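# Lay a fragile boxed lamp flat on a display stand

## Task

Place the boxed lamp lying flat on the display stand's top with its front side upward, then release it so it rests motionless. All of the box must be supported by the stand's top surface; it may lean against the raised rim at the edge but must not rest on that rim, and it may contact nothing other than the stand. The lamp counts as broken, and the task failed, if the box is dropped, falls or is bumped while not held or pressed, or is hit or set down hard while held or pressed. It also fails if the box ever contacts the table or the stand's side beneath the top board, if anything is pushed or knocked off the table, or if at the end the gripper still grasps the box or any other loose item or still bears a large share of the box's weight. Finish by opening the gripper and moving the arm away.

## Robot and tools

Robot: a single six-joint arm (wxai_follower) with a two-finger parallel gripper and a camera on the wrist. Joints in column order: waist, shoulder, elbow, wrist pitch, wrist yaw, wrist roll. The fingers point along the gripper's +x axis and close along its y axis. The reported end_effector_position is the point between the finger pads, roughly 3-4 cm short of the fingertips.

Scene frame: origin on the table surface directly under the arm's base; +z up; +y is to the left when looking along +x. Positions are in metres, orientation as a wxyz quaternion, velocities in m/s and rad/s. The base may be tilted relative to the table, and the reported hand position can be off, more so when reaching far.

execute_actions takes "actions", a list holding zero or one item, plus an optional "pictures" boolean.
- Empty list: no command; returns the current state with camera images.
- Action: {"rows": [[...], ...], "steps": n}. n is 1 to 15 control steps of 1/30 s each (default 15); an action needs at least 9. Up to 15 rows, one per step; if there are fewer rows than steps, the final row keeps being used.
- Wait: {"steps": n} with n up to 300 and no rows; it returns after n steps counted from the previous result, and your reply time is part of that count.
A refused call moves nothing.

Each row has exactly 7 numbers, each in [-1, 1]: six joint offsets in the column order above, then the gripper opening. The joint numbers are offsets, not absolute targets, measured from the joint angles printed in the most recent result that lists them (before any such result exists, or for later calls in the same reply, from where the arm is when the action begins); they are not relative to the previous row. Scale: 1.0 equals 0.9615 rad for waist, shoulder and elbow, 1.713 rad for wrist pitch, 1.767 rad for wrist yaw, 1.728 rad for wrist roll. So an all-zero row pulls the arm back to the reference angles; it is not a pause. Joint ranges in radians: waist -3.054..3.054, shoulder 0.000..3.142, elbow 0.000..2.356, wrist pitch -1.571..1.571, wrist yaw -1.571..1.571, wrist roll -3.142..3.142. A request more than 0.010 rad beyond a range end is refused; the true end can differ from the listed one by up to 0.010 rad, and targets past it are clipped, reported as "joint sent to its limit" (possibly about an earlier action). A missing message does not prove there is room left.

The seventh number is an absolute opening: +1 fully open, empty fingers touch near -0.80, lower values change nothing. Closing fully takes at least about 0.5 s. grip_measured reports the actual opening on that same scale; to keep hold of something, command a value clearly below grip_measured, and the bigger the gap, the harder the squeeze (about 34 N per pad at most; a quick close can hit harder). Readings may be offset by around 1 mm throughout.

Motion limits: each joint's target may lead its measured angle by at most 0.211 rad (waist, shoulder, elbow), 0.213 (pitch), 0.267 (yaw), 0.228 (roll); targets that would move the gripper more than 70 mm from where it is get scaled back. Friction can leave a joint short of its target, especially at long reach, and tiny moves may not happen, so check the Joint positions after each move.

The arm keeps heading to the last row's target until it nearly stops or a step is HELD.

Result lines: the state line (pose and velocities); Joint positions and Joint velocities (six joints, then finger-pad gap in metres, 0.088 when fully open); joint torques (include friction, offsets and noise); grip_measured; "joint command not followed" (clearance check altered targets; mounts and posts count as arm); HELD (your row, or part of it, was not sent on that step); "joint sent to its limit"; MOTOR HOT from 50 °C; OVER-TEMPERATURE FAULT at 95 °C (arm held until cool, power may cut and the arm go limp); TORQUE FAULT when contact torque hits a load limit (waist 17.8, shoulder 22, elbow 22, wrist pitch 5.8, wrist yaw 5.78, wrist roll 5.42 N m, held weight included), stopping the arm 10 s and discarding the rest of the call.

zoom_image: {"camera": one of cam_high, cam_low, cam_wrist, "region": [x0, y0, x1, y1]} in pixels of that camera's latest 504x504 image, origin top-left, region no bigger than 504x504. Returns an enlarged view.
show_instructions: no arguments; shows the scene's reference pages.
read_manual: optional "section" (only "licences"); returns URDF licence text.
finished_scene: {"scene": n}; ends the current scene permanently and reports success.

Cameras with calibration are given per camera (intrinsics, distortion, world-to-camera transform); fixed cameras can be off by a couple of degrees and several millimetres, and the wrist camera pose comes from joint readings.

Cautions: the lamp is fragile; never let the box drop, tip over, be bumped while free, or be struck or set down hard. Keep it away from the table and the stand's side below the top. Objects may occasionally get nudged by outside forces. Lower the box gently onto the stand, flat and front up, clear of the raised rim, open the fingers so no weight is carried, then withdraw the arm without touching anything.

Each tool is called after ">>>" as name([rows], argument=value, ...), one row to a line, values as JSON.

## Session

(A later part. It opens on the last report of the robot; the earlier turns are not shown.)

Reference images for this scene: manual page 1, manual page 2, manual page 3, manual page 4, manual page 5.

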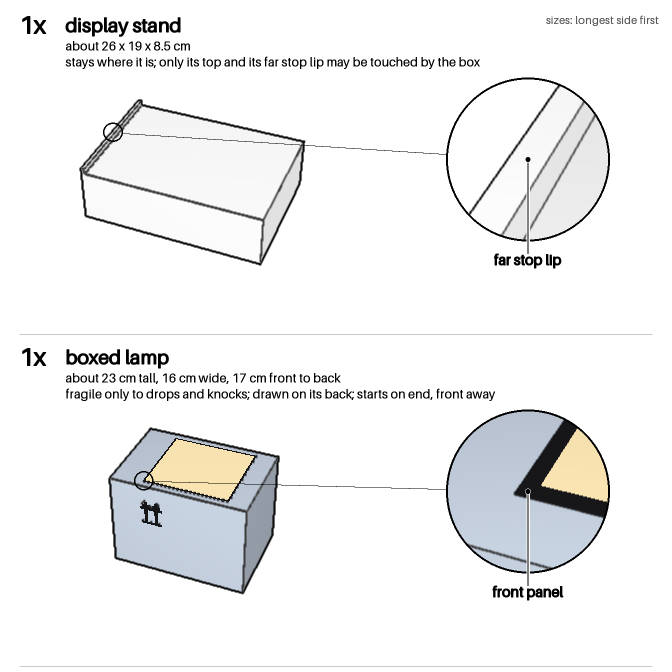

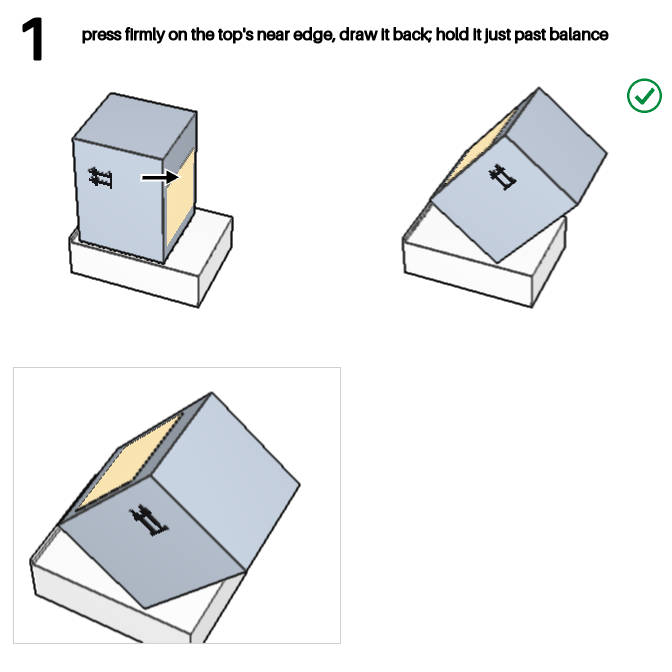

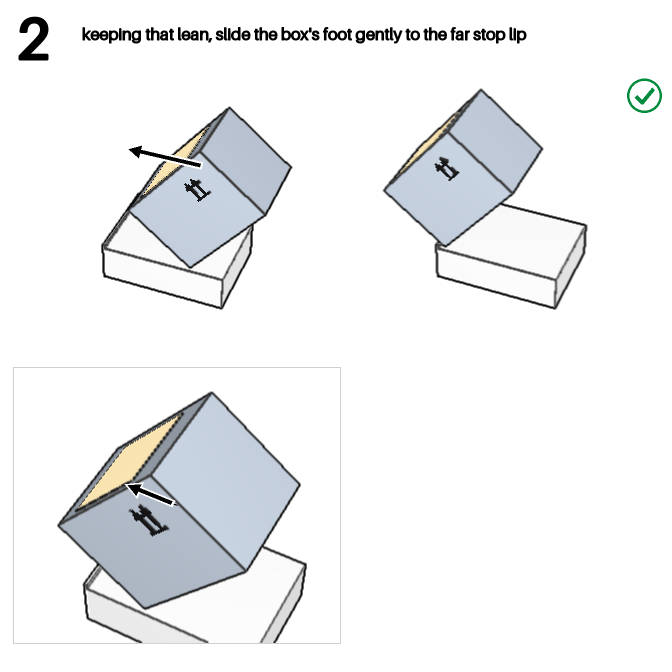

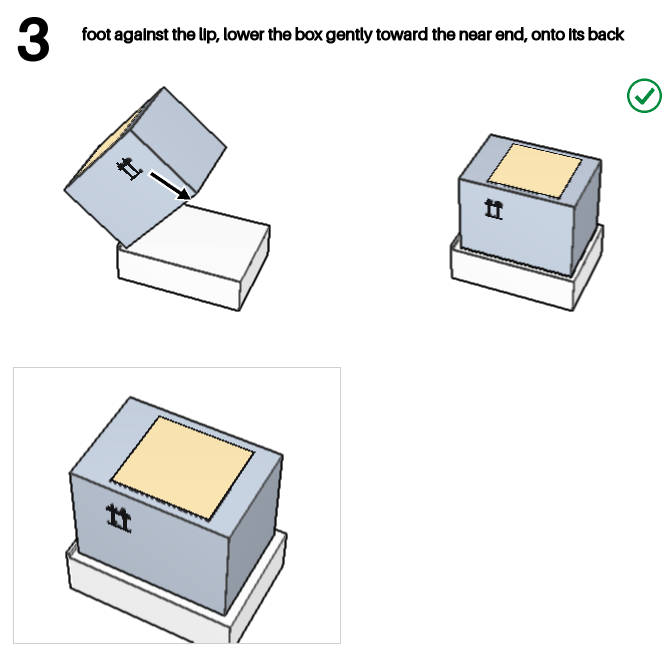

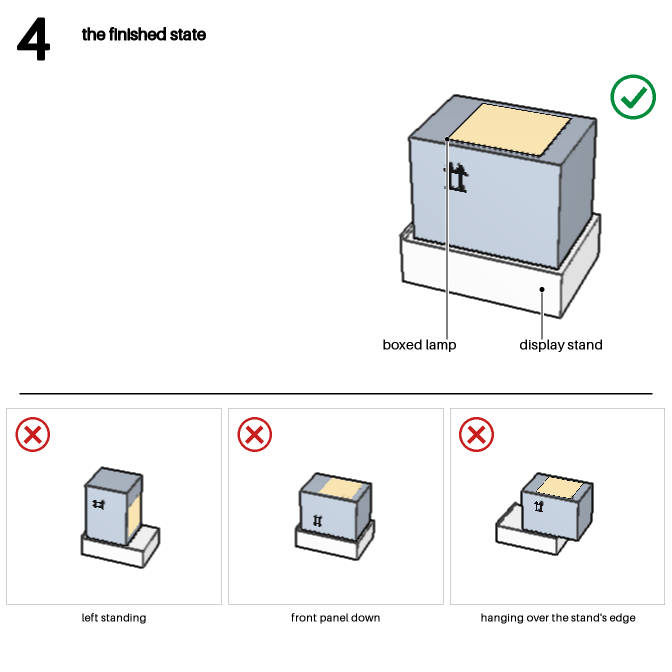

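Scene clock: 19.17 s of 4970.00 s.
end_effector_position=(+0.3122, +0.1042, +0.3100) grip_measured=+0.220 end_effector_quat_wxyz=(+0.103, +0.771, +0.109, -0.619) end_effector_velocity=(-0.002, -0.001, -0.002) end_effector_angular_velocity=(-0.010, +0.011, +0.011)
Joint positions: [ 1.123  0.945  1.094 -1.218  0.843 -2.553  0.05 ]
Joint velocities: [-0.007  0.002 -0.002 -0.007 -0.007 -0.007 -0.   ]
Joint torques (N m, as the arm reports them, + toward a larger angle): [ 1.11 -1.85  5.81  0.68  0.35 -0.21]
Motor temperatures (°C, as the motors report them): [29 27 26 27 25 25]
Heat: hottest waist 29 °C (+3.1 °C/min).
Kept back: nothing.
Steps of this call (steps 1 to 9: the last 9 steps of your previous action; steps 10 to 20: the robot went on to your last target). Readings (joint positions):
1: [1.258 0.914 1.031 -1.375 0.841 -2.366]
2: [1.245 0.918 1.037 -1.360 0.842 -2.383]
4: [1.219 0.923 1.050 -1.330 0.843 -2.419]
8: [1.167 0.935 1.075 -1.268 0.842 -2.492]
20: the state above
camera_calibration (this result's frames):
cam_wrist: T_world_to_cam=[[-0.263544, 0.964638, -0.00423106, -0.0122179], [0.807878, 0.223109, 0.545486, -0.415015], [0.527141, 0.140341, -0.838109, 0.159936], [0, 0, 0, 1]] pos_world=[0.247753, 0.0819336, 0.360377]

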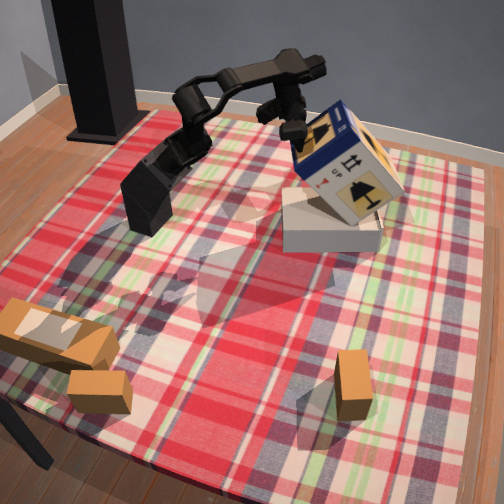

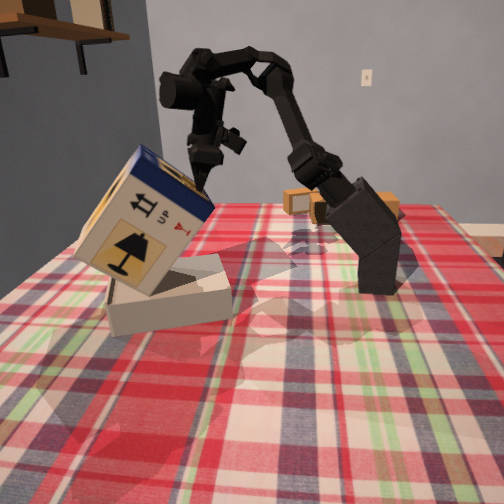

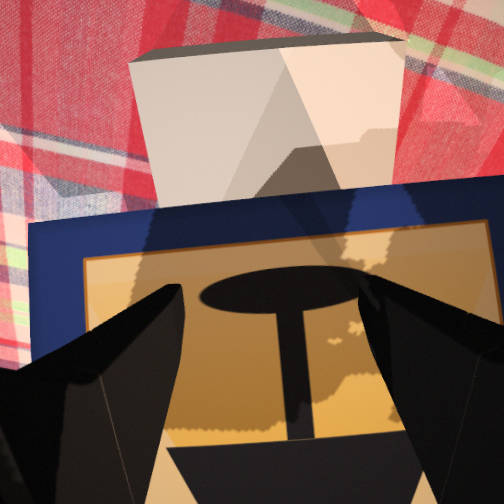

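>>> execute_actions([
  {"rows":[[-0.011,0.008,0.011,0.007,0.002,-0.007,0.22],[-0.018,0.01,0.013,0.015,0.001,-0.013,0.22],[-0.027,0.012,0.015,0.024,-0.001,-0.021,0.22],[-0.037,0.014,0.017,0.034,-0.002,-0.03,0.22],[-0.047,0.017,0.019,0.045,-0.004,-0.04,0.22],[-0.057,0.019,0.022,0.056,-0.006,-0.05,0.22],[-0.068,0.022,0.024,0.067,-0.008,-0.06,0.22],[-0.078,0.024,0.027,0.078,-0.01,-0.069,0.22],[-0.088,0.027,0.029,0.09,-0.012,-0.079,0.22],[-0.098,0.029,0.032,0.101,-0.014,-0.089,0.22],[-0.108,0.032,0.034,0.112,-0.016,-0.099,0.22],[-0.118,0.035,0.037,0.123,-0.018,-0.108,0.22],[-0.128,0.037,0.039,0.134,-0.02,-0.118,0.22],[-0.136,0.039,0.041,0.144,-0.022,-0.127,0.22],[-0.143,0.041,0.043,0.151,-0.023,-0.133,0.22]],"steps":15},
])

>>> execute_actions([
  {"steps":20},
], pictures=true)

>>> zoom_image(camera="cam_low", region=[30, 120, 250, 340])

>>> zoom_image(camera="cam_high", region=[270, 80, 450, 260])

Scene clock: 20.37 s of 4970.00 s.
end_effector_position=(+0.3203, +0.1071, +0.3094) grip_measured=+0.220 end_effector_quat_wxyz=(+0.099, +0.778, +0.107, -0.612) end_effector_velocity=(+0.071, +0.031, -0.005) end_effector_angular_velocity=(+0.094, -0.131, -0.057)
Joint positions: [ 1.096  0.95   1.1   -1.168  0.84  -2.597  0.05 ]
Joint velocities: [-0.242  0.056  0.061  0.447 -0.081 -0.403 -0.   ]
Joint torques (N m, as the arm reports them, + toward a larger angle): [ 0.79 -1.84  6.11  0.7   0.07 -0.14]
Motor temperatures (°C, as the motors report them): [29 27 26 27 25 25]
Heat: hottest waist 29 °C (+2.9 °C/min).
Steps of this call (steps 1 to 15: the robot went on to your last target; steps 16 to 30: nothing new was sent; steps 31 to 36: the first 6 steps of this action). Readings (joint positions):
31: [1.122 0.945 1.095 -1.216 0.843 -2.555]
32: [1.120 0.945 1.095 -1.214 0.843 -2.558]
34: [1.110 0.947 1.096 -1.196 0.843 -2.573]
36: the state above

Scene clock: 21.03 s of 4970.00 s.
end_effector_position=(+0.3556, +0.1184, +0.3084) grip_measured=+0.220 end_effector_quat_wxyz=(+0.081, +0.803, +0.106, -0.581) end_effector_velocity=(+0.002, +0.001, +0.000) end_effector_angular_velocity=(+0.012, -0.007, -0.010)
Joint positions: [ 0.991  0.975  1.126 -0.965  0.805 -2.776  0.05 ]
Joint velocities: [-0.007 -0.002 -0.002  0.022 -0.007 -0.007  0.   ]
Joint torques (N m, as the arm reports them, + toward a larger angle): [ 0.94 -2.39  6.35  0.84  0.02 -0.19]
Motor temperatures (°C, as the motors report them): [29 27 26 27 25 25]
Heat: hottest waist 29 °C (+2.9 °C/min).
Kept back: nothing.
Steps of this call (steps 1 to 9: the last 9 steps of your previous action; steps 10 to 20: the robot went on to your last target). Readings (joint positions):
1: [1.087 0.952 1.102 -1.152 0.837 -2.610]
2: [1.078 0.954 1.104 -1.136 0.835 -2.625]
4: [1.060 0.959 1.109 -1.100 0.828 -2.656]
8: [1.022 0.968 1.118 -1.026 0.815 -2.721]
20: the state above
camera_calibration (this result's frames):
cam_wrist: T_world_to_cam=[[-0.233641, 0.972184, 0.0164359, -0.032321], [0.75915, 0.17183, 0.627827, -0.454382], [0.607539, 0.159164, -0.778179, 0.0843413], [0, 0, 0, 1]] pos_world=[0.286152, 0.0960742, 0.351437]

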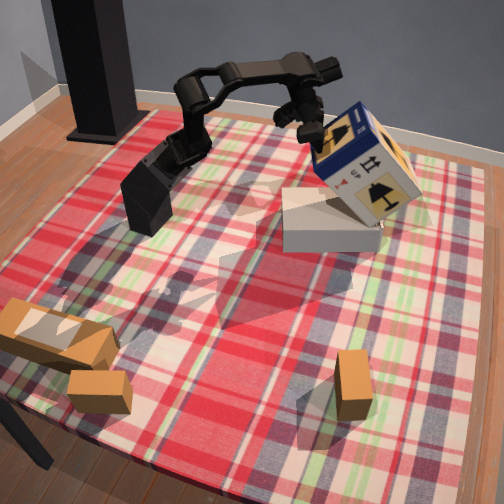

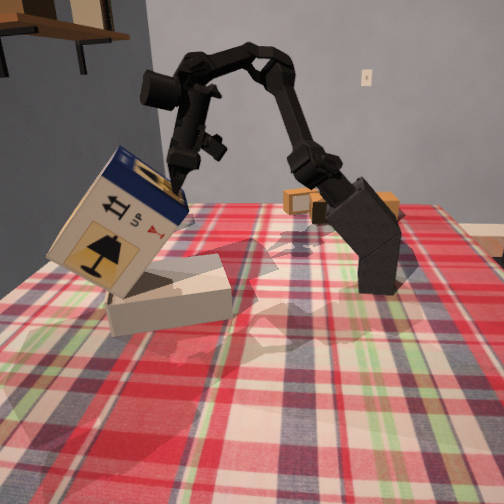

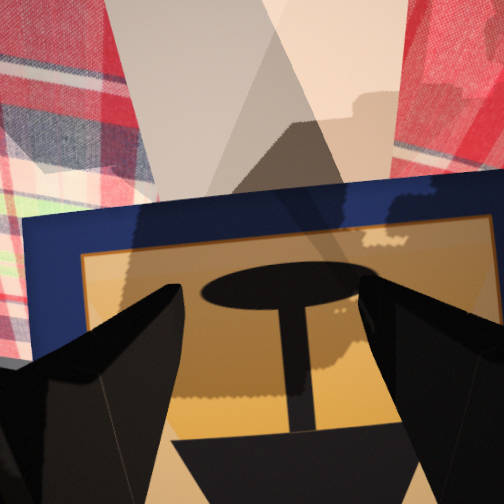

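Region (30, 120, 250, 340) of cam_low's 504x504 image, scaled by 2.291, with more detail than that image has.

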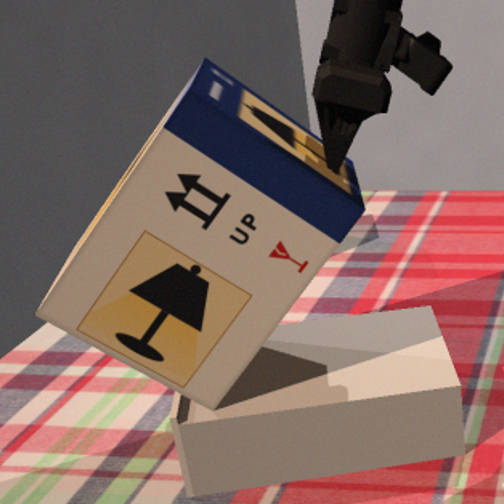

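Region (270, 80, 450, 260) of cam_high's 504x504 image, scaled by 2.800, with more detail than that image has.

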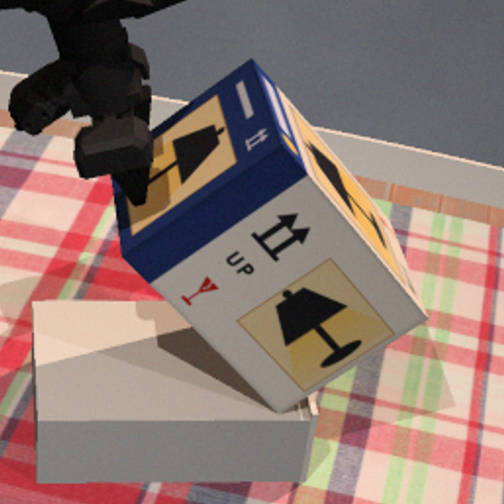

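>>> execute_actions([
  {"rows":[[-0.009,0.006,0,0.006,-0.003,-0.006,0.22],[-0.012,0.003,-0.009,0.01,-0.004,-0.009,0.22],[-0.016,0,-0.016,0.015,-0.006,-0.013,0.22],[-0.02,-0.003,-0.021,0.02,-0.008,-0.017,0.22],[-0.024,-0.005,-0.025,0.025,-0.009,-0.021,0.22],[-0.028,-0.007,-0.029,0.03,-0.011,-0.024,0.22],[-0.032,-0.009,-0.033,0.035,-0.013,-0.028,0.22],[-0.036,-0.011,-0.036,0.04,-0.015,-0.032,0.22],[-0.04,-0.012,-0.04,0.045,-0.016,-0.036,0.22],[-0.044,-0.014,-0.044,0.05,-0.018,-0.039,0.22],[-0.048,-0.015,-0.047,0.055,-0.02,-0.043,0.22],[-0.052,-0.017,-0.051,0.06,-0.021,-0.047,0.22],[-0.056,-0.018,-0.055,0.065,-0.023,-0.051,0.22],[-0.06,-0.02,-0.058,0.07,-0.025,-0.054,0.22],[-0.063,-0.021,-0.061,0.074,-0.026,-0.057,0.22]],"steps":15},
])

>>> execute_actions([
  {"steps":20},
], pictures=true)

>>> zoom_image(camera="cam_low", region=[30, 120, 250, 340])

>>> zoom_image(camera="cam_high", region=[270, 80, 450, 260])

Scene clock: 22.73 s of 4970.00 s.
end_effector_position=(+0.3587, +0.1198, +0.3075) grip_measured=+0.220 end_effector_quat_wxyz=(+0.078, +0.806, +0.107, -0.577) end_effector_velocity=(+0.012, +0.002, -0.020) end_effector_angular_velocity=(+0.013, -0.045, +0.012)
Joint positions: [ 0.979  0.974  1.122 -0.936  0.795 -2.797  0.05 ]
Joint velocities: [-0.11  -0.022 -0.09   0.212 -0.066 -0.168 -0.   ]
Joint torques (N m, as the arm reports them, + toward a larger angle): [ 0.98 -3.76  3.36  0.76 -0.04 -0.21]
Motor temperatures (°C, as the motors report them): [29 27 26 27 25 25]
Heat: hottest waist 29 °C (+2.6 °C/min).
Steps of this call (steps 1 to 15: the robot went on to your last target; steps 16 to 45: nothing new was sent; steps 46 to 51: the first 6 steps of this action). Readings (joint positions):
46: [0.990 0.975 1.127 -0.963 0.804 -2.777]
47: [0.989 0.975 1.127 -0.961 0.803 -2.779]
49: [0.985 0.975 1.126 -0.951 0.799 -2.787]
51: the state above

Scene clock: 23.40 s of 4970.00 s.
end_effector_position=(+0.3628, +0.1207, +0.2999) grip_measured=+0.220 end_effector_quat_wxyz=(+0.076, +0.812, +0.113, -0.568) end_effector_velocity=(-0.001, +0.000, -0.001) end_effector_angular_velocity=(-0.003, +0.007, +0.012)
Joint positions: [ 0.935  0.959  1.079 -0.843  0.762 -2.868  0.05 ]
Joint velocities: [-0.002  0.002  0.002 -0.007 -0.007 -0.007 -0.   ]
Joint torques (N m, as the arm reports them, + toward a larger angle): [ 0.9  -4.25  4.17  0.95  0.   -0.22]
Motor temperatures (°C, as the motors report them): [29 27 26 27 25 25]
Heat: hottest waist 29 °C (+2.6 °C/min).
Kept back: nothing.
Steps of this call (steps 1 to 9: the last 9 steps of your previous action; steps 10 to 20: the robot went on to your last target). Readings (joint positions):
1: [0.975 0.974 1.119 -0.929 0.793 -2.802]
2: [0.972 0.972 1.115 -0.922 0.789 -2.808]
4: [0.964 0.970 1.106 -0.906 0.783 -2.821]
8: [0.949 0.964 1.091 -0.873 0.772 -2.846]
20: the state above
camera_calibration (this result's frames):
cam_wrist: T_world_to_cam=[[-0.240418, 0.970177, 0.0309109, -0.0343942], [0.739551, 0.162455, 0.653202, -0.454262], [0.6287, 0.179902, -0.756552, 0.0563057], [0, 0, 0, 1]] pos_world=[0.292281, 0.097036, 0.340386]

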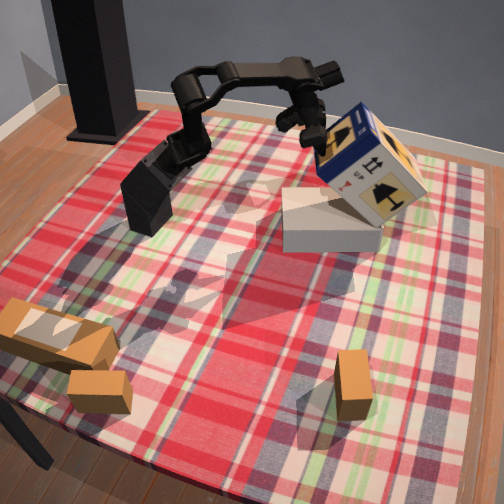

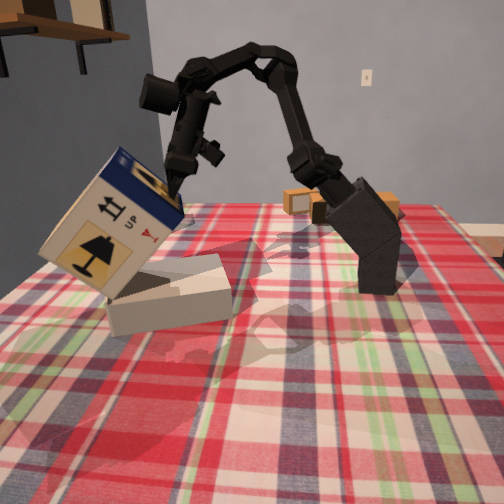

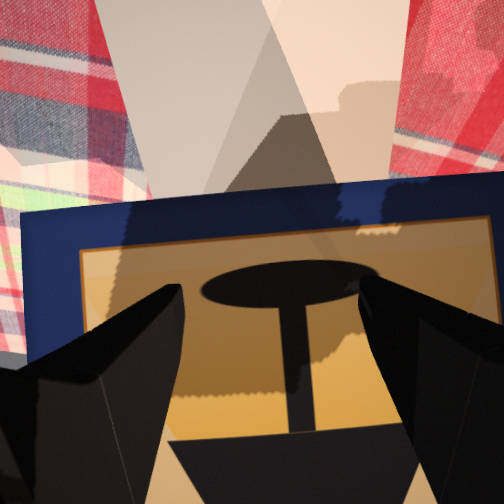

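Region (30, 120, 250, 340) of cam_low's 504x504 image, scaled by 2.291, with more detail than that image has.

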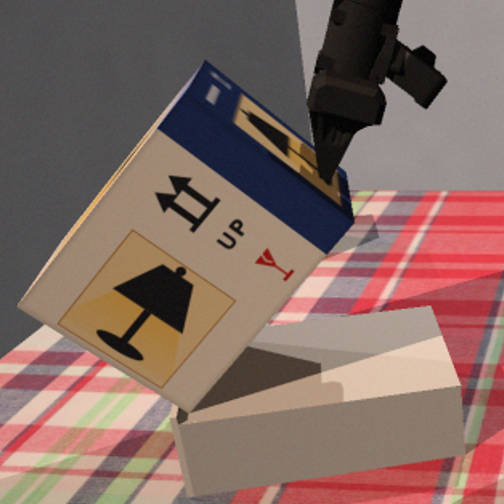

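Region (270, 80, 450, 260) of cam_high's 504x504 image, scaled by 2.800, with more detail than that image has.

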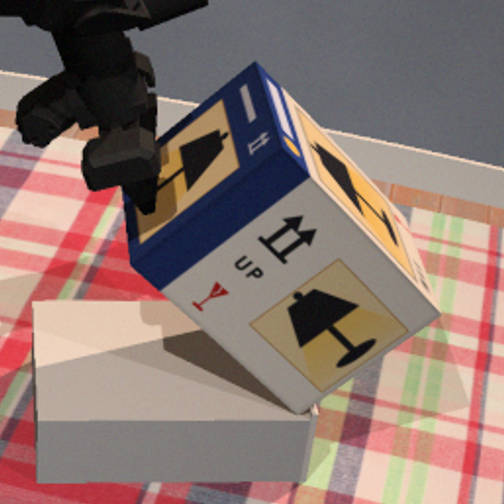

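>>> execute_actions([
  {"rows":[[-0.006,0,-0.012,0.003,0,-0.003,0.22],[-0.008,0.004,-0.012,0.004,0,-0.003,0.22],[-0.01,0.008,-0.012,0.005,0,-0.003,0.22],[-0.011,0.012,-0.012,0.006,0.001,-0.003,0.22],[-0.013,0.016,-0.012,0.007,0.001,-0.003,0.22],[-0.015,0.02,-0.012,0.008,0.001,-0.003,0.22],[-0.017,0.024,-0.012,0.009,0.002,-0.003,0.22],[-0.019,0.027,-0.012,0.01,0.002,-0.003,0.22],[-0.02,0.03,-0.012,0.011,0.002,-0.003,0.22]],"steps":10},
])

>>> execute_actions([
  {"steps":17},
])

Scene clock: 23.97 s of 4970.00 s.
end_effector_position=(+0.3628, +0.1207, +0.2998) grip_measured=+0.220 end_effector_quat_wxyz=(+0.076, +0.812, +0.113, -0.568) end_effector_velocity=(-0.001, -0.003, -0.001) end_effector_angular_velocity=(-0.009, +0.001, -0.007)
Joint positions: [ 0.935  0.959  1.079 -0.843  0.762 -2.869  0.05 ]
Joint velocities: [-0.002 -0.002 -0.002 -0.007  0.007  0.007  0.   ]
Joint torques (N m, as the arm reports them, + toward a larger angle): [ 1.39 -3.54  3.9   0.91  0.06 -0.19]
Motor temperatures (°C, as the motors report them): [29 27 26 27 25 25]
Heat: hottest waist 29 °C (+2.5 °C/min).
Steps of this call (steps 1 to 15: the robot went on to your last target; step 16: nothing new was sent; step 17: the first step of this action). Readings (joint positions):
17: the state above

Scene clock: 24.53 s of 4970.00 s.
end_effector_position=(+0.3636, +0.1198, +0.2980) grip_measured=+0.218 end_effector_quat_wxyz=(+0.079, +0.811, +0.110, -0.569) end_effector_velocity=(-0.001, -0.001, +0.000) end_effector_angular_velocity=(+0.000, +0.005, +0.009)
Joint positions: [ 0.927  0.964  1.079 -0.841  0.762 -2.872  0.05 ]
Joint velocities: [-0.002 -0.002  0.002 -0.007 -0.007 -0.007 -0.   ]
Joint torques (N m, as the arm reports them, + toward a larger angle): [ 0.86 -1.22  4.05  1.81  0.2   0.  ]
Motor temperatures (°C, as the motors report them): [28 27 26 27 25 25]
Heat: hottest waist 28 °C (+0.0 °C/min).
Kept back: nothing.
Steps of this call (steps 1 to 9: the last 9 steps of your previous action; steps 10 to 15: the robot went on to your last target; steps 16 to 17: nothing new was sent). Readings (joint positions):
1: [0.935 0.959 1.079 -0.843 0.762 -2.869]
2: [0.935 0.959 1.079 -0.843 0.762 -2.869]
4: [0.932 0.959 1.079 -0.842 0.762 -2.869]
8: [0.928 0.962 1.079 -0.841 0.762 -2.871]
17: the state above
The arm was judged still, so your last target was given up. Only a new action makes it travel on or press farther. Fingers that are still opening or closing keep moving.

>>> execute_actions([
  {"rows":[[-0.014,0.013,-0.024,0.015,0,-0.004,0.22],[-0.017,-0.002,-0.043,0.025,-0.002,-0.009,0.22],[-0.022,-0.019,-0.066,0.037,-0.004,-0.015,0.22],[-0.026,-0.037,-0.094,0.051,-0.007,-0.022,0.22],[-0.031,-0.056,-0.123,0.066,-0.009,-0.029,0.22],[-0.036,-0.075,-0.152,0.081,-0.011,-0.036,0.22],[-0.042,-0.093,-0.181,0.097,-0.014,-0.044,0.22],[-0.047,-0.111,-0.21,0.113,-0.016,-0.051,0.22],[-0.052,-0.129,-0.24,0.128,-0.018,-0.058,0.22],[-0.057,-0.146,-0.269,0.144,-0.021,-0.065,0.22],[-0.062,-0.163,-0.298,0.16,-0.023,-0.073,0.22],[-0.067,-0.18,-0.327,0.176,-0.025,-0.08,0.22],[-0.072,-0.197,-0.356,0.193,-0.027,-0.087,0.22],[-0.077,-0.212,-0.382,0.208,-0.029,-0.093,0.22],[-0.08,-0.223,-0.401,0.219,-0.031,-0.098,0.22]],"steps":15},
])

>>> execute_actions([
  {"steps":22},
], pictures=true)

Scene clock: 25.93 s of 4970.00 s.
end_effector_position=(+0.3590, +0.1179, +0.2937) grip_measured=+0.218 end_effector_quat_wxyz=(+0.072, +0.819, +0.115, -0.558) end_effector_velocity=(-0.068, -0.028, -0.062) end_effector_angular_velocity=(+0.137, -0.155, +0.032)
Joint positions: [ 0.918  0.92   1.014 -0.772  0.751 -2.906  0.05 ]
Joint velocities: [-0.115 -0.432 -0.681  0.593 -0.139 -0.286  0.   ]
Joint torques (N m, as the arm reports them, + toward a larger angle): [-0.11 -2.16  2.94  1.73  0.13 -0.02]
Motor temperatures (°C, as the motors report them): [28 27 26 27 25 25]
Heat: hottest waist 28 °C (+0.0 °C/min).
Steps of this call (steps 1 to 36: nothing new was sent; steps 37 to 42: the first 6 steps of this action). Readings (joint positions):
37: [0.927 0.964 1.078 -0.840 0.762 -2.872]
38: [0.927 0.962 1.074 -0.835 0.762 -2.875]
40: [0.924 0.946 1.053 -0.809 0.759 -2.888]
42: the state above

Scene clock: 26.67 s of 4970.00 s.
end_effector_position=(+0.3263, +0.1057, +0.2571) grip_measured=+0.219 end_effector_quat_wxyz=(+0.073, +0.839, +0.125, -0.524) end_effector_velocity=(-0.004, -0.001, -0.004) end_effector_angular_velocity=(-0.011, +0.013, +0.014)
Joint positions: [ 0.858  0.75   0.696 -0.487  0.709 -3.04   0.05 ]
Joint velocities: [-0.007 -0.002 -0.012 -0.007 -0.007 -0.007 -0.   ]
Joint torques (N m, as the arm reports them, + toward a larger angle): [ 0.13 -2.89  5.31  2.23 -0.04 -0.03]
Motor temperatures (°C, as the motors report them): [28 27 26 27 25 25]
Heat: hottest waist 28 °C (+0.0 °C/min).
Kept back: nothing.
Steps of this call (steps 1 to 9: the last 9 steps of your previous action; steps 10 to 22: the robot went on to your last target). Readings (joint positions):
1: [0.914 0.905 0.990 -0.751 0.746 -2.916]
2: [0.909 0.890 0.964 -0.730 0.741 -2.927]
4: [0.900 0.858 0.908 -0.683 0.733 -2.948]
8: [0.879 0.796 0.794 -0.580 0.719 -2.997]
22: the state above
camera_calibration (this result's frames):
cam_wrist: T_world_to_cam=[[-0.260458, 0.964775, 0.037035, -0.0218275], [0.668079, 0.152402, 0.728316, -0.391806], [0.697016, 0.214438, -0.68424, 0.00507471], [0, 0, 0, 1]] pos_world=[0.252535, 0.0796824, 0.289639]

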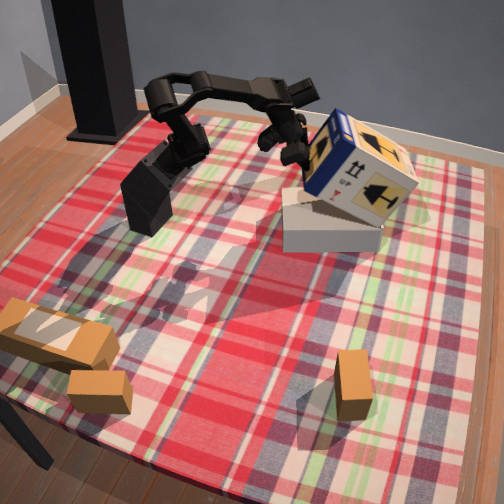

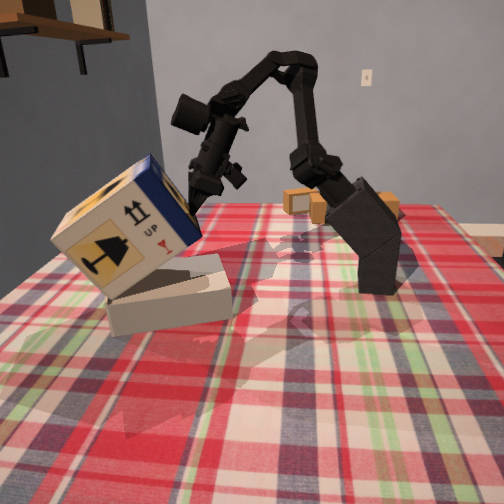

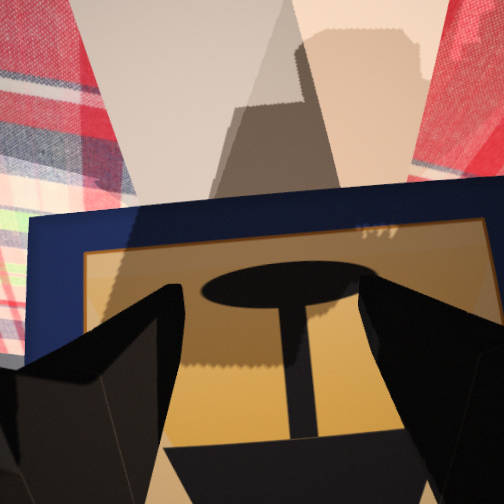

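>>> execute_actions(actions=[])

Scene clock: 27.97 s of 4970.00 s.
end_effector_position=(+0.3263, +0.1057, +0.2570) grip_measured=+0.219 end_effector_quat_wxyz=(+0.073, +0.839, +0.125, -0.524) end_effector_velocity=(+0.000, +0.001, +0.000) end_effector_angular_velocity=(+0.005, -0.003, +0.004)
Joint positions: [ 0.858  0.75   0.695 -0.486  0.708 -3.04   0.05 ]
Joint velocities: [-0.002 -0.002 -0.002  0.007 -0.007 -0.007  0.   ]
Joint torques (N m, as the arm reports them, + toward a larger angle): [ 0.12 -3.    5.22  2.26  0.01  0.03]
Motor temperatures (°C, as the motors report them): [28 27 26 27 25 25]
Heat: hottest waist 28 °C (+0.0 °C/min).
Kept back: nothing.
Steps of this call (steps 1 to 15: the robot went on to your last target; steps 16 to 39: nothing new was sent). Readings (joint positions):
1: [0.858 0.750 0.696 -0.487 0.709 -3.040]
2: [0.858 0.750 0.696 -0.486 0.709 -3.040]
4: [0.858 0.750 0.695 -0.486 0.709 -3.040]
8: [0.858 0.750 0.695 -0.486 0.708 -3.040]
39: the state above
The arm was judged still, so your last target was given up. Only a new action makes it travel on or press farther. Fingers that are still opening or closing keep moving.
camera_calibration (this result's frames):
cam_wrist: T_world_to_cam=[[-0.259949, 0.964897, 0.0374206, -0.0220954], [0.667933, 0.151689, 0.728599, -0.391685], [0.697346, 0.214393, -0.683918, 0.00484539], [0, 0, 0, 1]] pos_world=[0.252497, 0.0796953, 0.289522]

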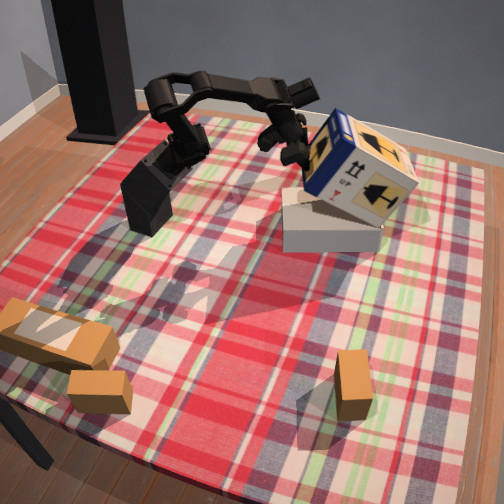

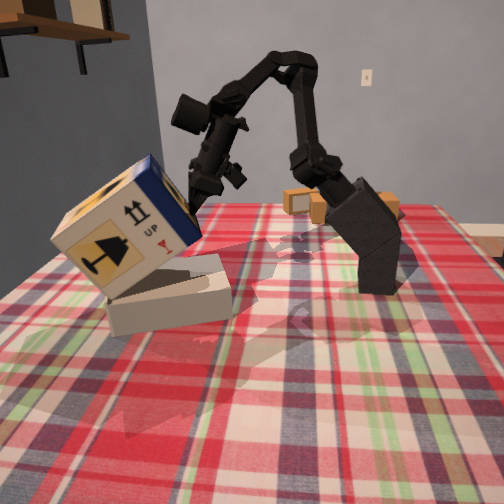

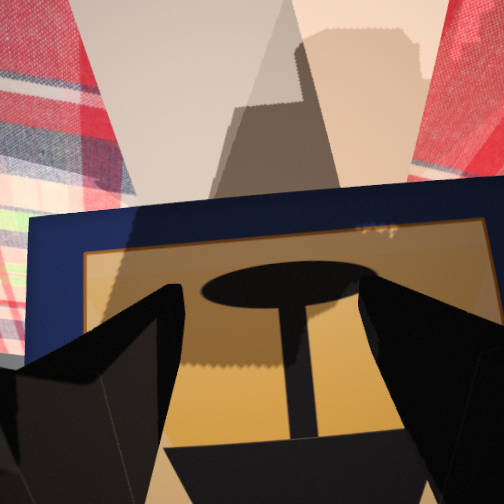

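>>> execute_actions([
  {"rows":[[-0.011,-0.006,-0.013,0.018,-0.001,-0.003,0.22],[-0.017,-0.015,-0.030,0.028,-0.004,-0.006,0.22],[-0.024,-0.026,-0.051,0.041,-0.007,-0.009,0.22],[-0.032,-0.038,-0.075,0.056,-0.011,-0.013,0.22],[-0.041,-0.049,-0.100,0.072,-0.016,-0.017,0.22],[-0.052,-0.060,-0.125,0.089,-0.021,-0.022,0.22],[-0.062,-0.070,-0.149,0.106,-0.027,-0.026,0.22],[-0.073,-0.079,-0.174,0.123,-0.032,-0.030,0.22],[-0.084,-0.086,-0.198,0.141,-0.038,-0.034,0.22],[-0.096,-0.093,-0.221,0.159,-0.045,-0.039,0.22],[-0.109,-0.099,-0.244,0.177,-0.052,-0.043,0.22],[-0.122,-0.105,-0.267,0.196,-0.059,-0.047,0.22],[-0.135,-0.109,-0.289,0.215,-0.067,-0.051,0.22],[-0.147,-0.111,-0.308,0.232,-0.074,-0.055,0.22],[-0.157,-0.113,-0.323,0.245,-0.079,-0.058,0.22]]},
])

>>> execute_actions([
  {"steps":22},
], pictures=true)

Scene clock: 30.10 s of 4970.00 s.
end_effector_position=(+0.3214, +0.1039, +0.2503) grip_measured=+0.219 end_effector_quat_wxyz=(+0.065, +0.846, +0.125, -0.514) end_effector_velocity=(-0.054, -0.020, -0.081) end_effector_angular_velocity=(+0.113, -0.153, -0.083)
Joint positions: [ 0.838  0.716  0.633 -0.417  0.688 -3.062  0.05 ]
Joint velocities: [-0.217 -0.276 -0.608  0.652 -0.198 -0.183 -0.   ]
Joint torques (N m, as the arm reports them, + toward a larger angle): [-0.22 -2.64  5.19  2.43  0.07  0.02]
Motor temperatures (°C, as the motors report them): [28 27 26 28 25 25]
Heat: hottest waist 28 °C (+0.0 °C/min).
Steps of this call (steps 1 to 58: nothing new was sent; steps 59 to 64: the first 6 steps of this action). Readings (joint positions):
59: [0.858 0.749 0.694 -0.484 0.708 -3.041]
60: [0.856 0.746 0.689 -0.479 0.707 -3.044]
62: [0.850 0.733 0.668 -0.455 0.699 -3.051]
64: the state above

Scene clock: 30.83 s of 4970.00 s.
end_effector_position=(+0.2978, +0.0955, +0.2072) grip_measured=+0.219 end_effector_quat_wxyz=(+0.046, +0.863, +0.120, -0.489) end_effector_velocity=(-0.003, -0.001, -0.003) end_effector_angular_velocity=(-0.008, +0.010, +0.011)
Joint positions: [ 0.712  0.65   0.369 -0.099  0.575 -3.143  0.05 ]
Joint velocities: [-0.007 -0.002 -0.007 -0.007 -0.007 -0.007 -0.   ]
Joint torques (N m, as the arm reports them, + toward a larger angle): [ 0.38 -3.47  6.96  3.28 -0.22  0.11]
Motor temperatures (°C, as the motors report them): [28 27 26 28 25 25]
Heat: hottest waist 28 °C (+0.0 °C/min).
Kept back: nothing.
Steps of this call (steps 1 to 9: the last 9 steps of your previous action; steps 10 to 22: the robot went on to your last target). Readings (joint positions):
1: [0.831 0.707 0.612 -0.395 0.682 -3.068]
2: [0.822 0.697 0.589 -0.371 0.674 -3.075]
4: [0.803 0.682 0.542 -0.320 0.658 -3.089]
8: [0.755 0.660 0.446 -0.205 0.617 -3.119]
22: the state above
camera_calibration (this result's frames):
cam_wrist: T_world_to_cam=[[-0.227266, 0.97151, 0.0672134, -0.0343361], [0.614053, 0.0893924, 0.784186, -0.324297], [0.755837, 0.219492, -0.616874, -0.0389735], [0, 0, 0, 1]] pos_world=[0.22079, 0.070902, 0.232575]

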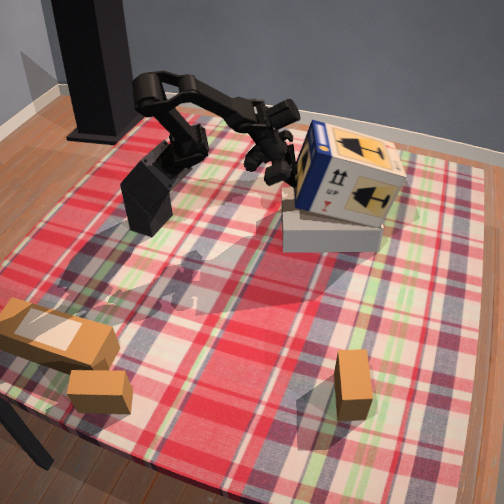

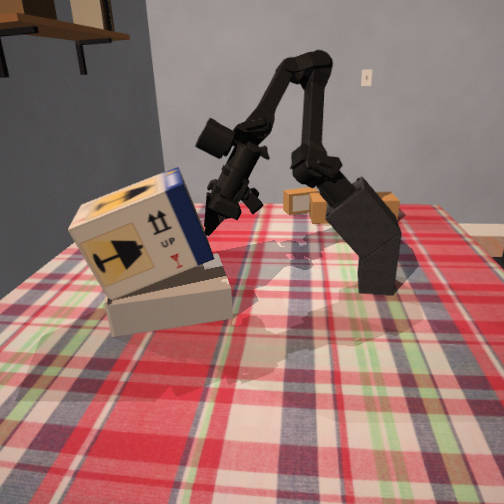

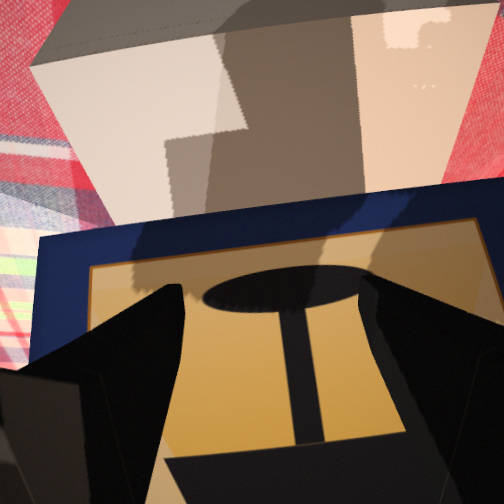

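>>> execute_actions([
  {"rows":[[-0.010,-0.009,0.009,0.025,-0.007,0.001,0.22],[-0.017,-0.009,-0.003,0.035,-0.011,0.001,0.22],[-0.026,-0.008,-0.018,0.048,-0.016,0.001,0.22],[-0.036,-0.005,-0.034,0.063,-0.022,0.001,0.22],[-0.047,-0.001,-0.052,0.080,-0.028,0.001,0.22],[-0.059,0.005,-0.069,0.098,-0.035,0.001,0.22],[-0.070,0.012,-0.085,0.117,-0.041,0.001,0.22],[-0.082,0.021,-0.102,0.137,-0.048,0.001,0.22],[-0.093,0.032,-0.118,0.157,-0.055,0.001,0.22],[-0.105,0.044,-0.134,0.178,-0.062,0.001,0.22],[-0.117,0.058,-0.149,0.200,-0.069,0.001,0.22],[-0.128,0.074,-0.164,0.222,-0.076,0.001,0.22],[-0.140,0.091,-0.179,0.246,-0.083,0.001,0.22],[-0.151,0.108,-0.191,0.267,-0.089,0.001,0.22],[-0.159,0.121,-0.201,0.283,-0.094,0.001,0.22]]},
])

>>> execute_actions([
  {"steps":22},
], pictures=true)

>>> zoom_image(camera="cam_low", region=[50,140,270,350])

Scene clock: 32.73 s of 4970.00 s.
end_effector_position=(+0.2943, +0.0944, +0.1993) grip_measured=+0.218 end_effector_quat_wxyz=(+0.037, +0.867, +0.117, -0.484) end_effector_velocity=(-0.036, -0.012, -0.078) end_effector_angular_velocity=(+0.138, -0.088, -0.128)
Joint positions: [ 0.684  0.65   0.323 -0.029  0.546 -3.145  0.05 ]
Joint velocities: [-0.271  0.027 -0.437  0.667 -0.286 -0.022 -0.   ]
Joint torques (N m, as the arm reports them, + toward a larger angle): [-0.08 -2.01  7.56  3.43 -0.31  0.11]
Motor temperatures (°C, as the motors report them): [28 28 26 29 25 25]
Heat: hottest wrist pitch 29 °C (+1.8 °C/min).
Steps of this call (steps 1 to 15: the robot went on to your last target; steps 16 to 51: nothing new was sent; steps 52 to 57: the first 6 steps of this action). Readings (joint positions):
52: [0.711 0.650 0.368 -0.097 0.574 -3.143]
53: [0.709 0.650 0.365 -0.093 0.571 -3.144]
55: [0.700 0.650 0.349 -0.069 0.562 -3.145]
57: the state above

Scene clock: 33.47 s of 4970.00 s.
end_effector_position=(+0.2821, +0.0906, +0.1622) grip_measured=+0.218 end_effector_quat_wxyz=(+0.001, +0.880, +0.104, -0.464) end_effector_velocity=(-0.003, +0.000, -0.002) end_effector_angular_velocity=(+0.004, +0.012, +0.002)
Joint positions: [ 0.56   0.775  0.149  0.35   0.419 -3.145  0.05 ]
Joint velocities: [-0.002  0.002 -0.002 -0.007 -0.007  0.007 -0.   ]
Joint torques (N m, as the arm reports them, + toward a larger angle): [ 0.7  -3.09  7.43  3.56 -0.41  0.16]
Motor temperatures (°C, as the motors report them): [28 28 27 29 25 25]
Heat: hottest wrist pitch 29 °C (+1.8 °C/min).
Kept back: nothing.
Steps of this call (steps 1 to 9: the last 9 steps of your previous action; steps 10 to 22: the robot went on to your last target). Readings (joint positions):
1: [0.675 0.652 0.309 -0.005 0.536 -3.145]
2: [0.665 0.657 0.293 0.022 0.527 -3.145]
4: [0.644 0.672 0.261 0.082 0.506 -3.145]
8: [0.598 0.721 0.198 0.221 0.461 -3.145]
22: the state above
camera_calibration (this result's frames):
cam_wrist: T_world_to_cam=[[-0.160476, 0.978776, 0.127457, -0.0593697], [0.577105, -0.0117166, 0.816586, -0.264635], [0.800748, 0.204599, -0.562976, -0.0738141], [0, 0, 0, 1]] pos_world=[0.202301, 0.0701113, 0.182109]

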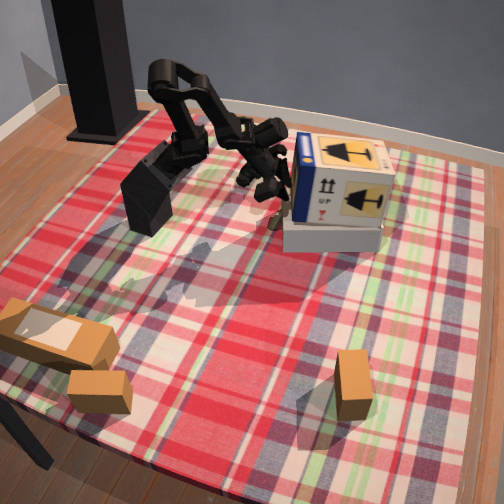

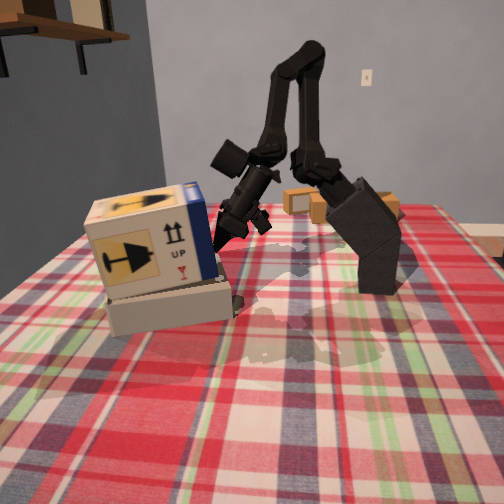

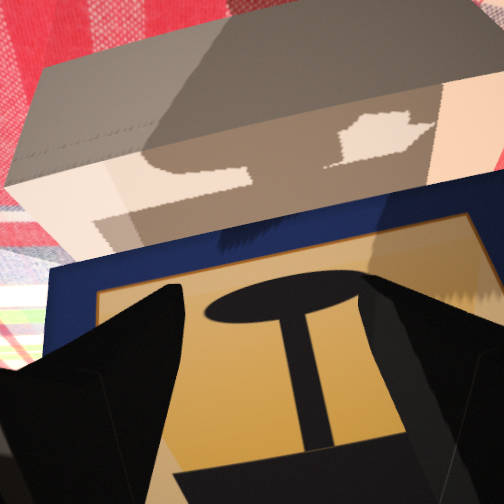

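Region (50, 140, 270, 350) of cam_low's 504x504 image, scaled by 2.291, with more detail than that image has; it fills the top 481 rows of this view, and the rest is white.

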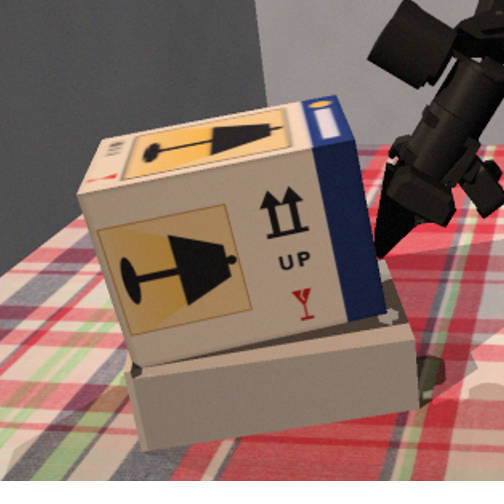

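>>> execute_actions([
  {"rows":[[-0.002,-0.007,0.027,0.023,-0.007,0.002,0.22],[-0.004,-0.003,0.026,0.026,-0.007,0.002,0.22],[-0.006,0.002,0.024,0.030,-0.009,0.002,0.22],[-0.008,0.007,0.022,0.034,-0.010,0.002,0.22],[-0.011,0.013,0.020,0.039,-0.011,0.002,0.22],[-0.013,0.019,0.018,0.044,-0.012,0.002,0.22],[-0.016,0.025,0.016,0.048,-0.014,0.002,0.22],[-0.018,0.031,0.014,0.053,-0.015,0.002,0.22],[-0.021,0.038,0.012,0.058,-0.017,0.002,0.22],[-0.023,0.044,0.010,0.063,-0.018,0.002,0.22],[-0.026,0.051,0.008,0.068,-0.019,0.002,0.22],[-0.029,0.057,0.007,0.073,-0.021,0.002,0.22],[-0.031,0.064,0.005,0.078,-0.022,0.002,0.22],[-0.033,0.070,0.003,0.083,-0.023,0.002,0.22],[-0.035,0.074,0.002,0.086,-0.024,0.002,0.22]]},
])

>>> execute_actions([
  {"steps":20},
], pictures=true)

>>> zoom_image(camera="cam_low", region=[50,140,270,350])

Scene clock: 34.83 s of 4970.00 s.
end_effector_position=(+0.2817, +0.0905, +0.1601) grip_measured=+0.218 end_effector_quat_wxyz=(-0.001, +0.880, +0.104, -0.464) end_effector_velocity=(-0.004, -0.000, -0.020) end_effector_angular_velocity=(+0.012, +0.003, -0.005)
Joint positions: [ 0.554  0.789  0.143  0.372  0.413 -3.145  0.05 ]
Joint velocities: [-0.061  0.139 -0.051  0.198 -0.066 -0.007  0.   ]
Joint torques (N m, as the arm reports them, + toward a larger angle): [ 0.63 -3.31  7.43  3.61 -0.45  0.11]
Motor temperatures (°C, as the motors report them): [28 28 27 30 25 25]
Heat: hottest wrist pitch 30 °C (+3.4 °C/min).
Steps of this call (steps 1 to 30: the robot went on to your last target; steps 31 to 35: nothing new was sent; steps 36 to 41: the first 6 steps of this action). Readings (joint positions):
36: [0.560 0.776 0.149 0.352 0.418 -3.145]
37: [0.560 0.776 0.148 0.354 0.418 -3.145]
39: [0.557 0.781 0.146 0.361 0.416 -3.145]
41: the state above

Scene clock: 35.50 s of 4970.00 s.
end_effector_position=(+0.2798, +0.0898, +0.1511) grip_measured=+0.218 end_effector_quat_wxyz=(-0.004, +0.880, +0.102, -0.465) end_effector_velocity=(-0.000, -0.001, -0.001) end_effector_angular_velocity=(-0.006, +0.006, +0.008)
Joint positions: [ 0.527  0.856  0.122  0.462  0.387 -3.145  0.05 ]
Joint velocities: [-0.007  0.002  0.002 -0.007 -0.007 -0.007 -0.   ]
Joint torques (N m, as the arm reports them, + toward a larger angle): [ 0.54 -3.28  7.2   3.61 -0.45  0.12]
Motor temperatures (°C, as the motors report them): [28 28 27 30 25 25]
Heat: hottest wrist pitch 30 °C (+3.4 °C/min).
Kept back: nothing.
Steps of this call (steps 1 to 9: the last 9 steps of your previous action; steps 10 to 20: the robot went on to your last target). Readings (joint positions):
1: [0.552 0.794 0.141 0.379 0.411 -3.145]
2: [0.550 0.799 0.139 0.386 0.409 -3.145]
4: [0.545 0.810 0.136 0.402 0.404 -3.145]
8: [0.536 0.835 0.128 0.434 0.395 -3.145]
20: the state above
camera_calibration (this result's frames):
cam_wrist: T_world_to_cam=[[-0.152395, 0.979314, 0.133113, -0.0607254], [0.578175, -0.0208941, 0.815645, -0.253603], [0.801554, 0.201263, -0.563031, -0.0780346], [0, 0, 0, 1]] pos_world=[0.199921, 0.0698759, 0.170997]

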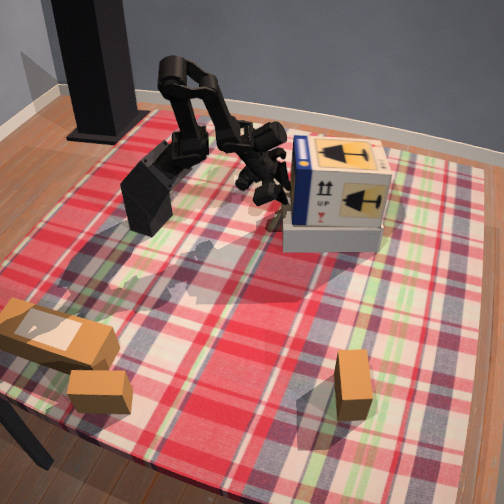

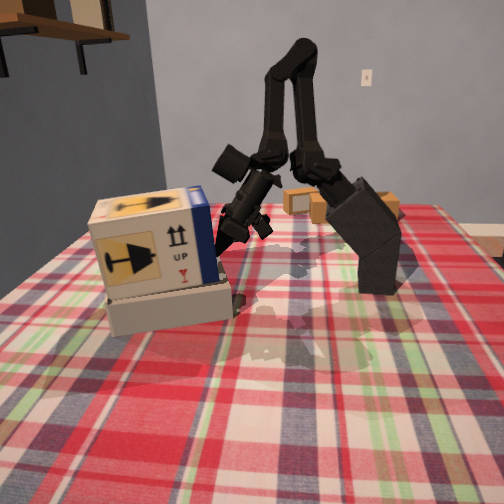

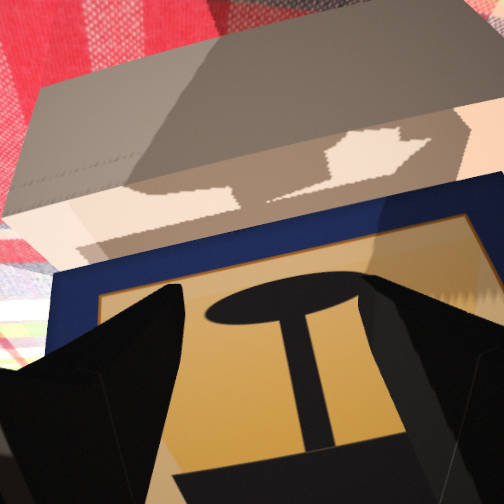

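Region (50, 140, 270, 350) of cam_low's 504x504 image, scaled by 2.291, with more detail than that image has; it fills the top 481 rows of this view, and the rest is white.

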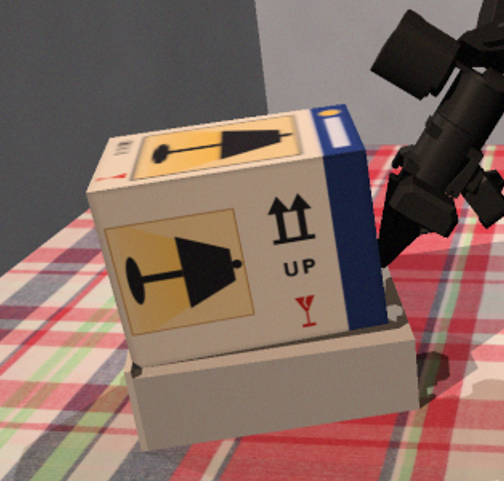

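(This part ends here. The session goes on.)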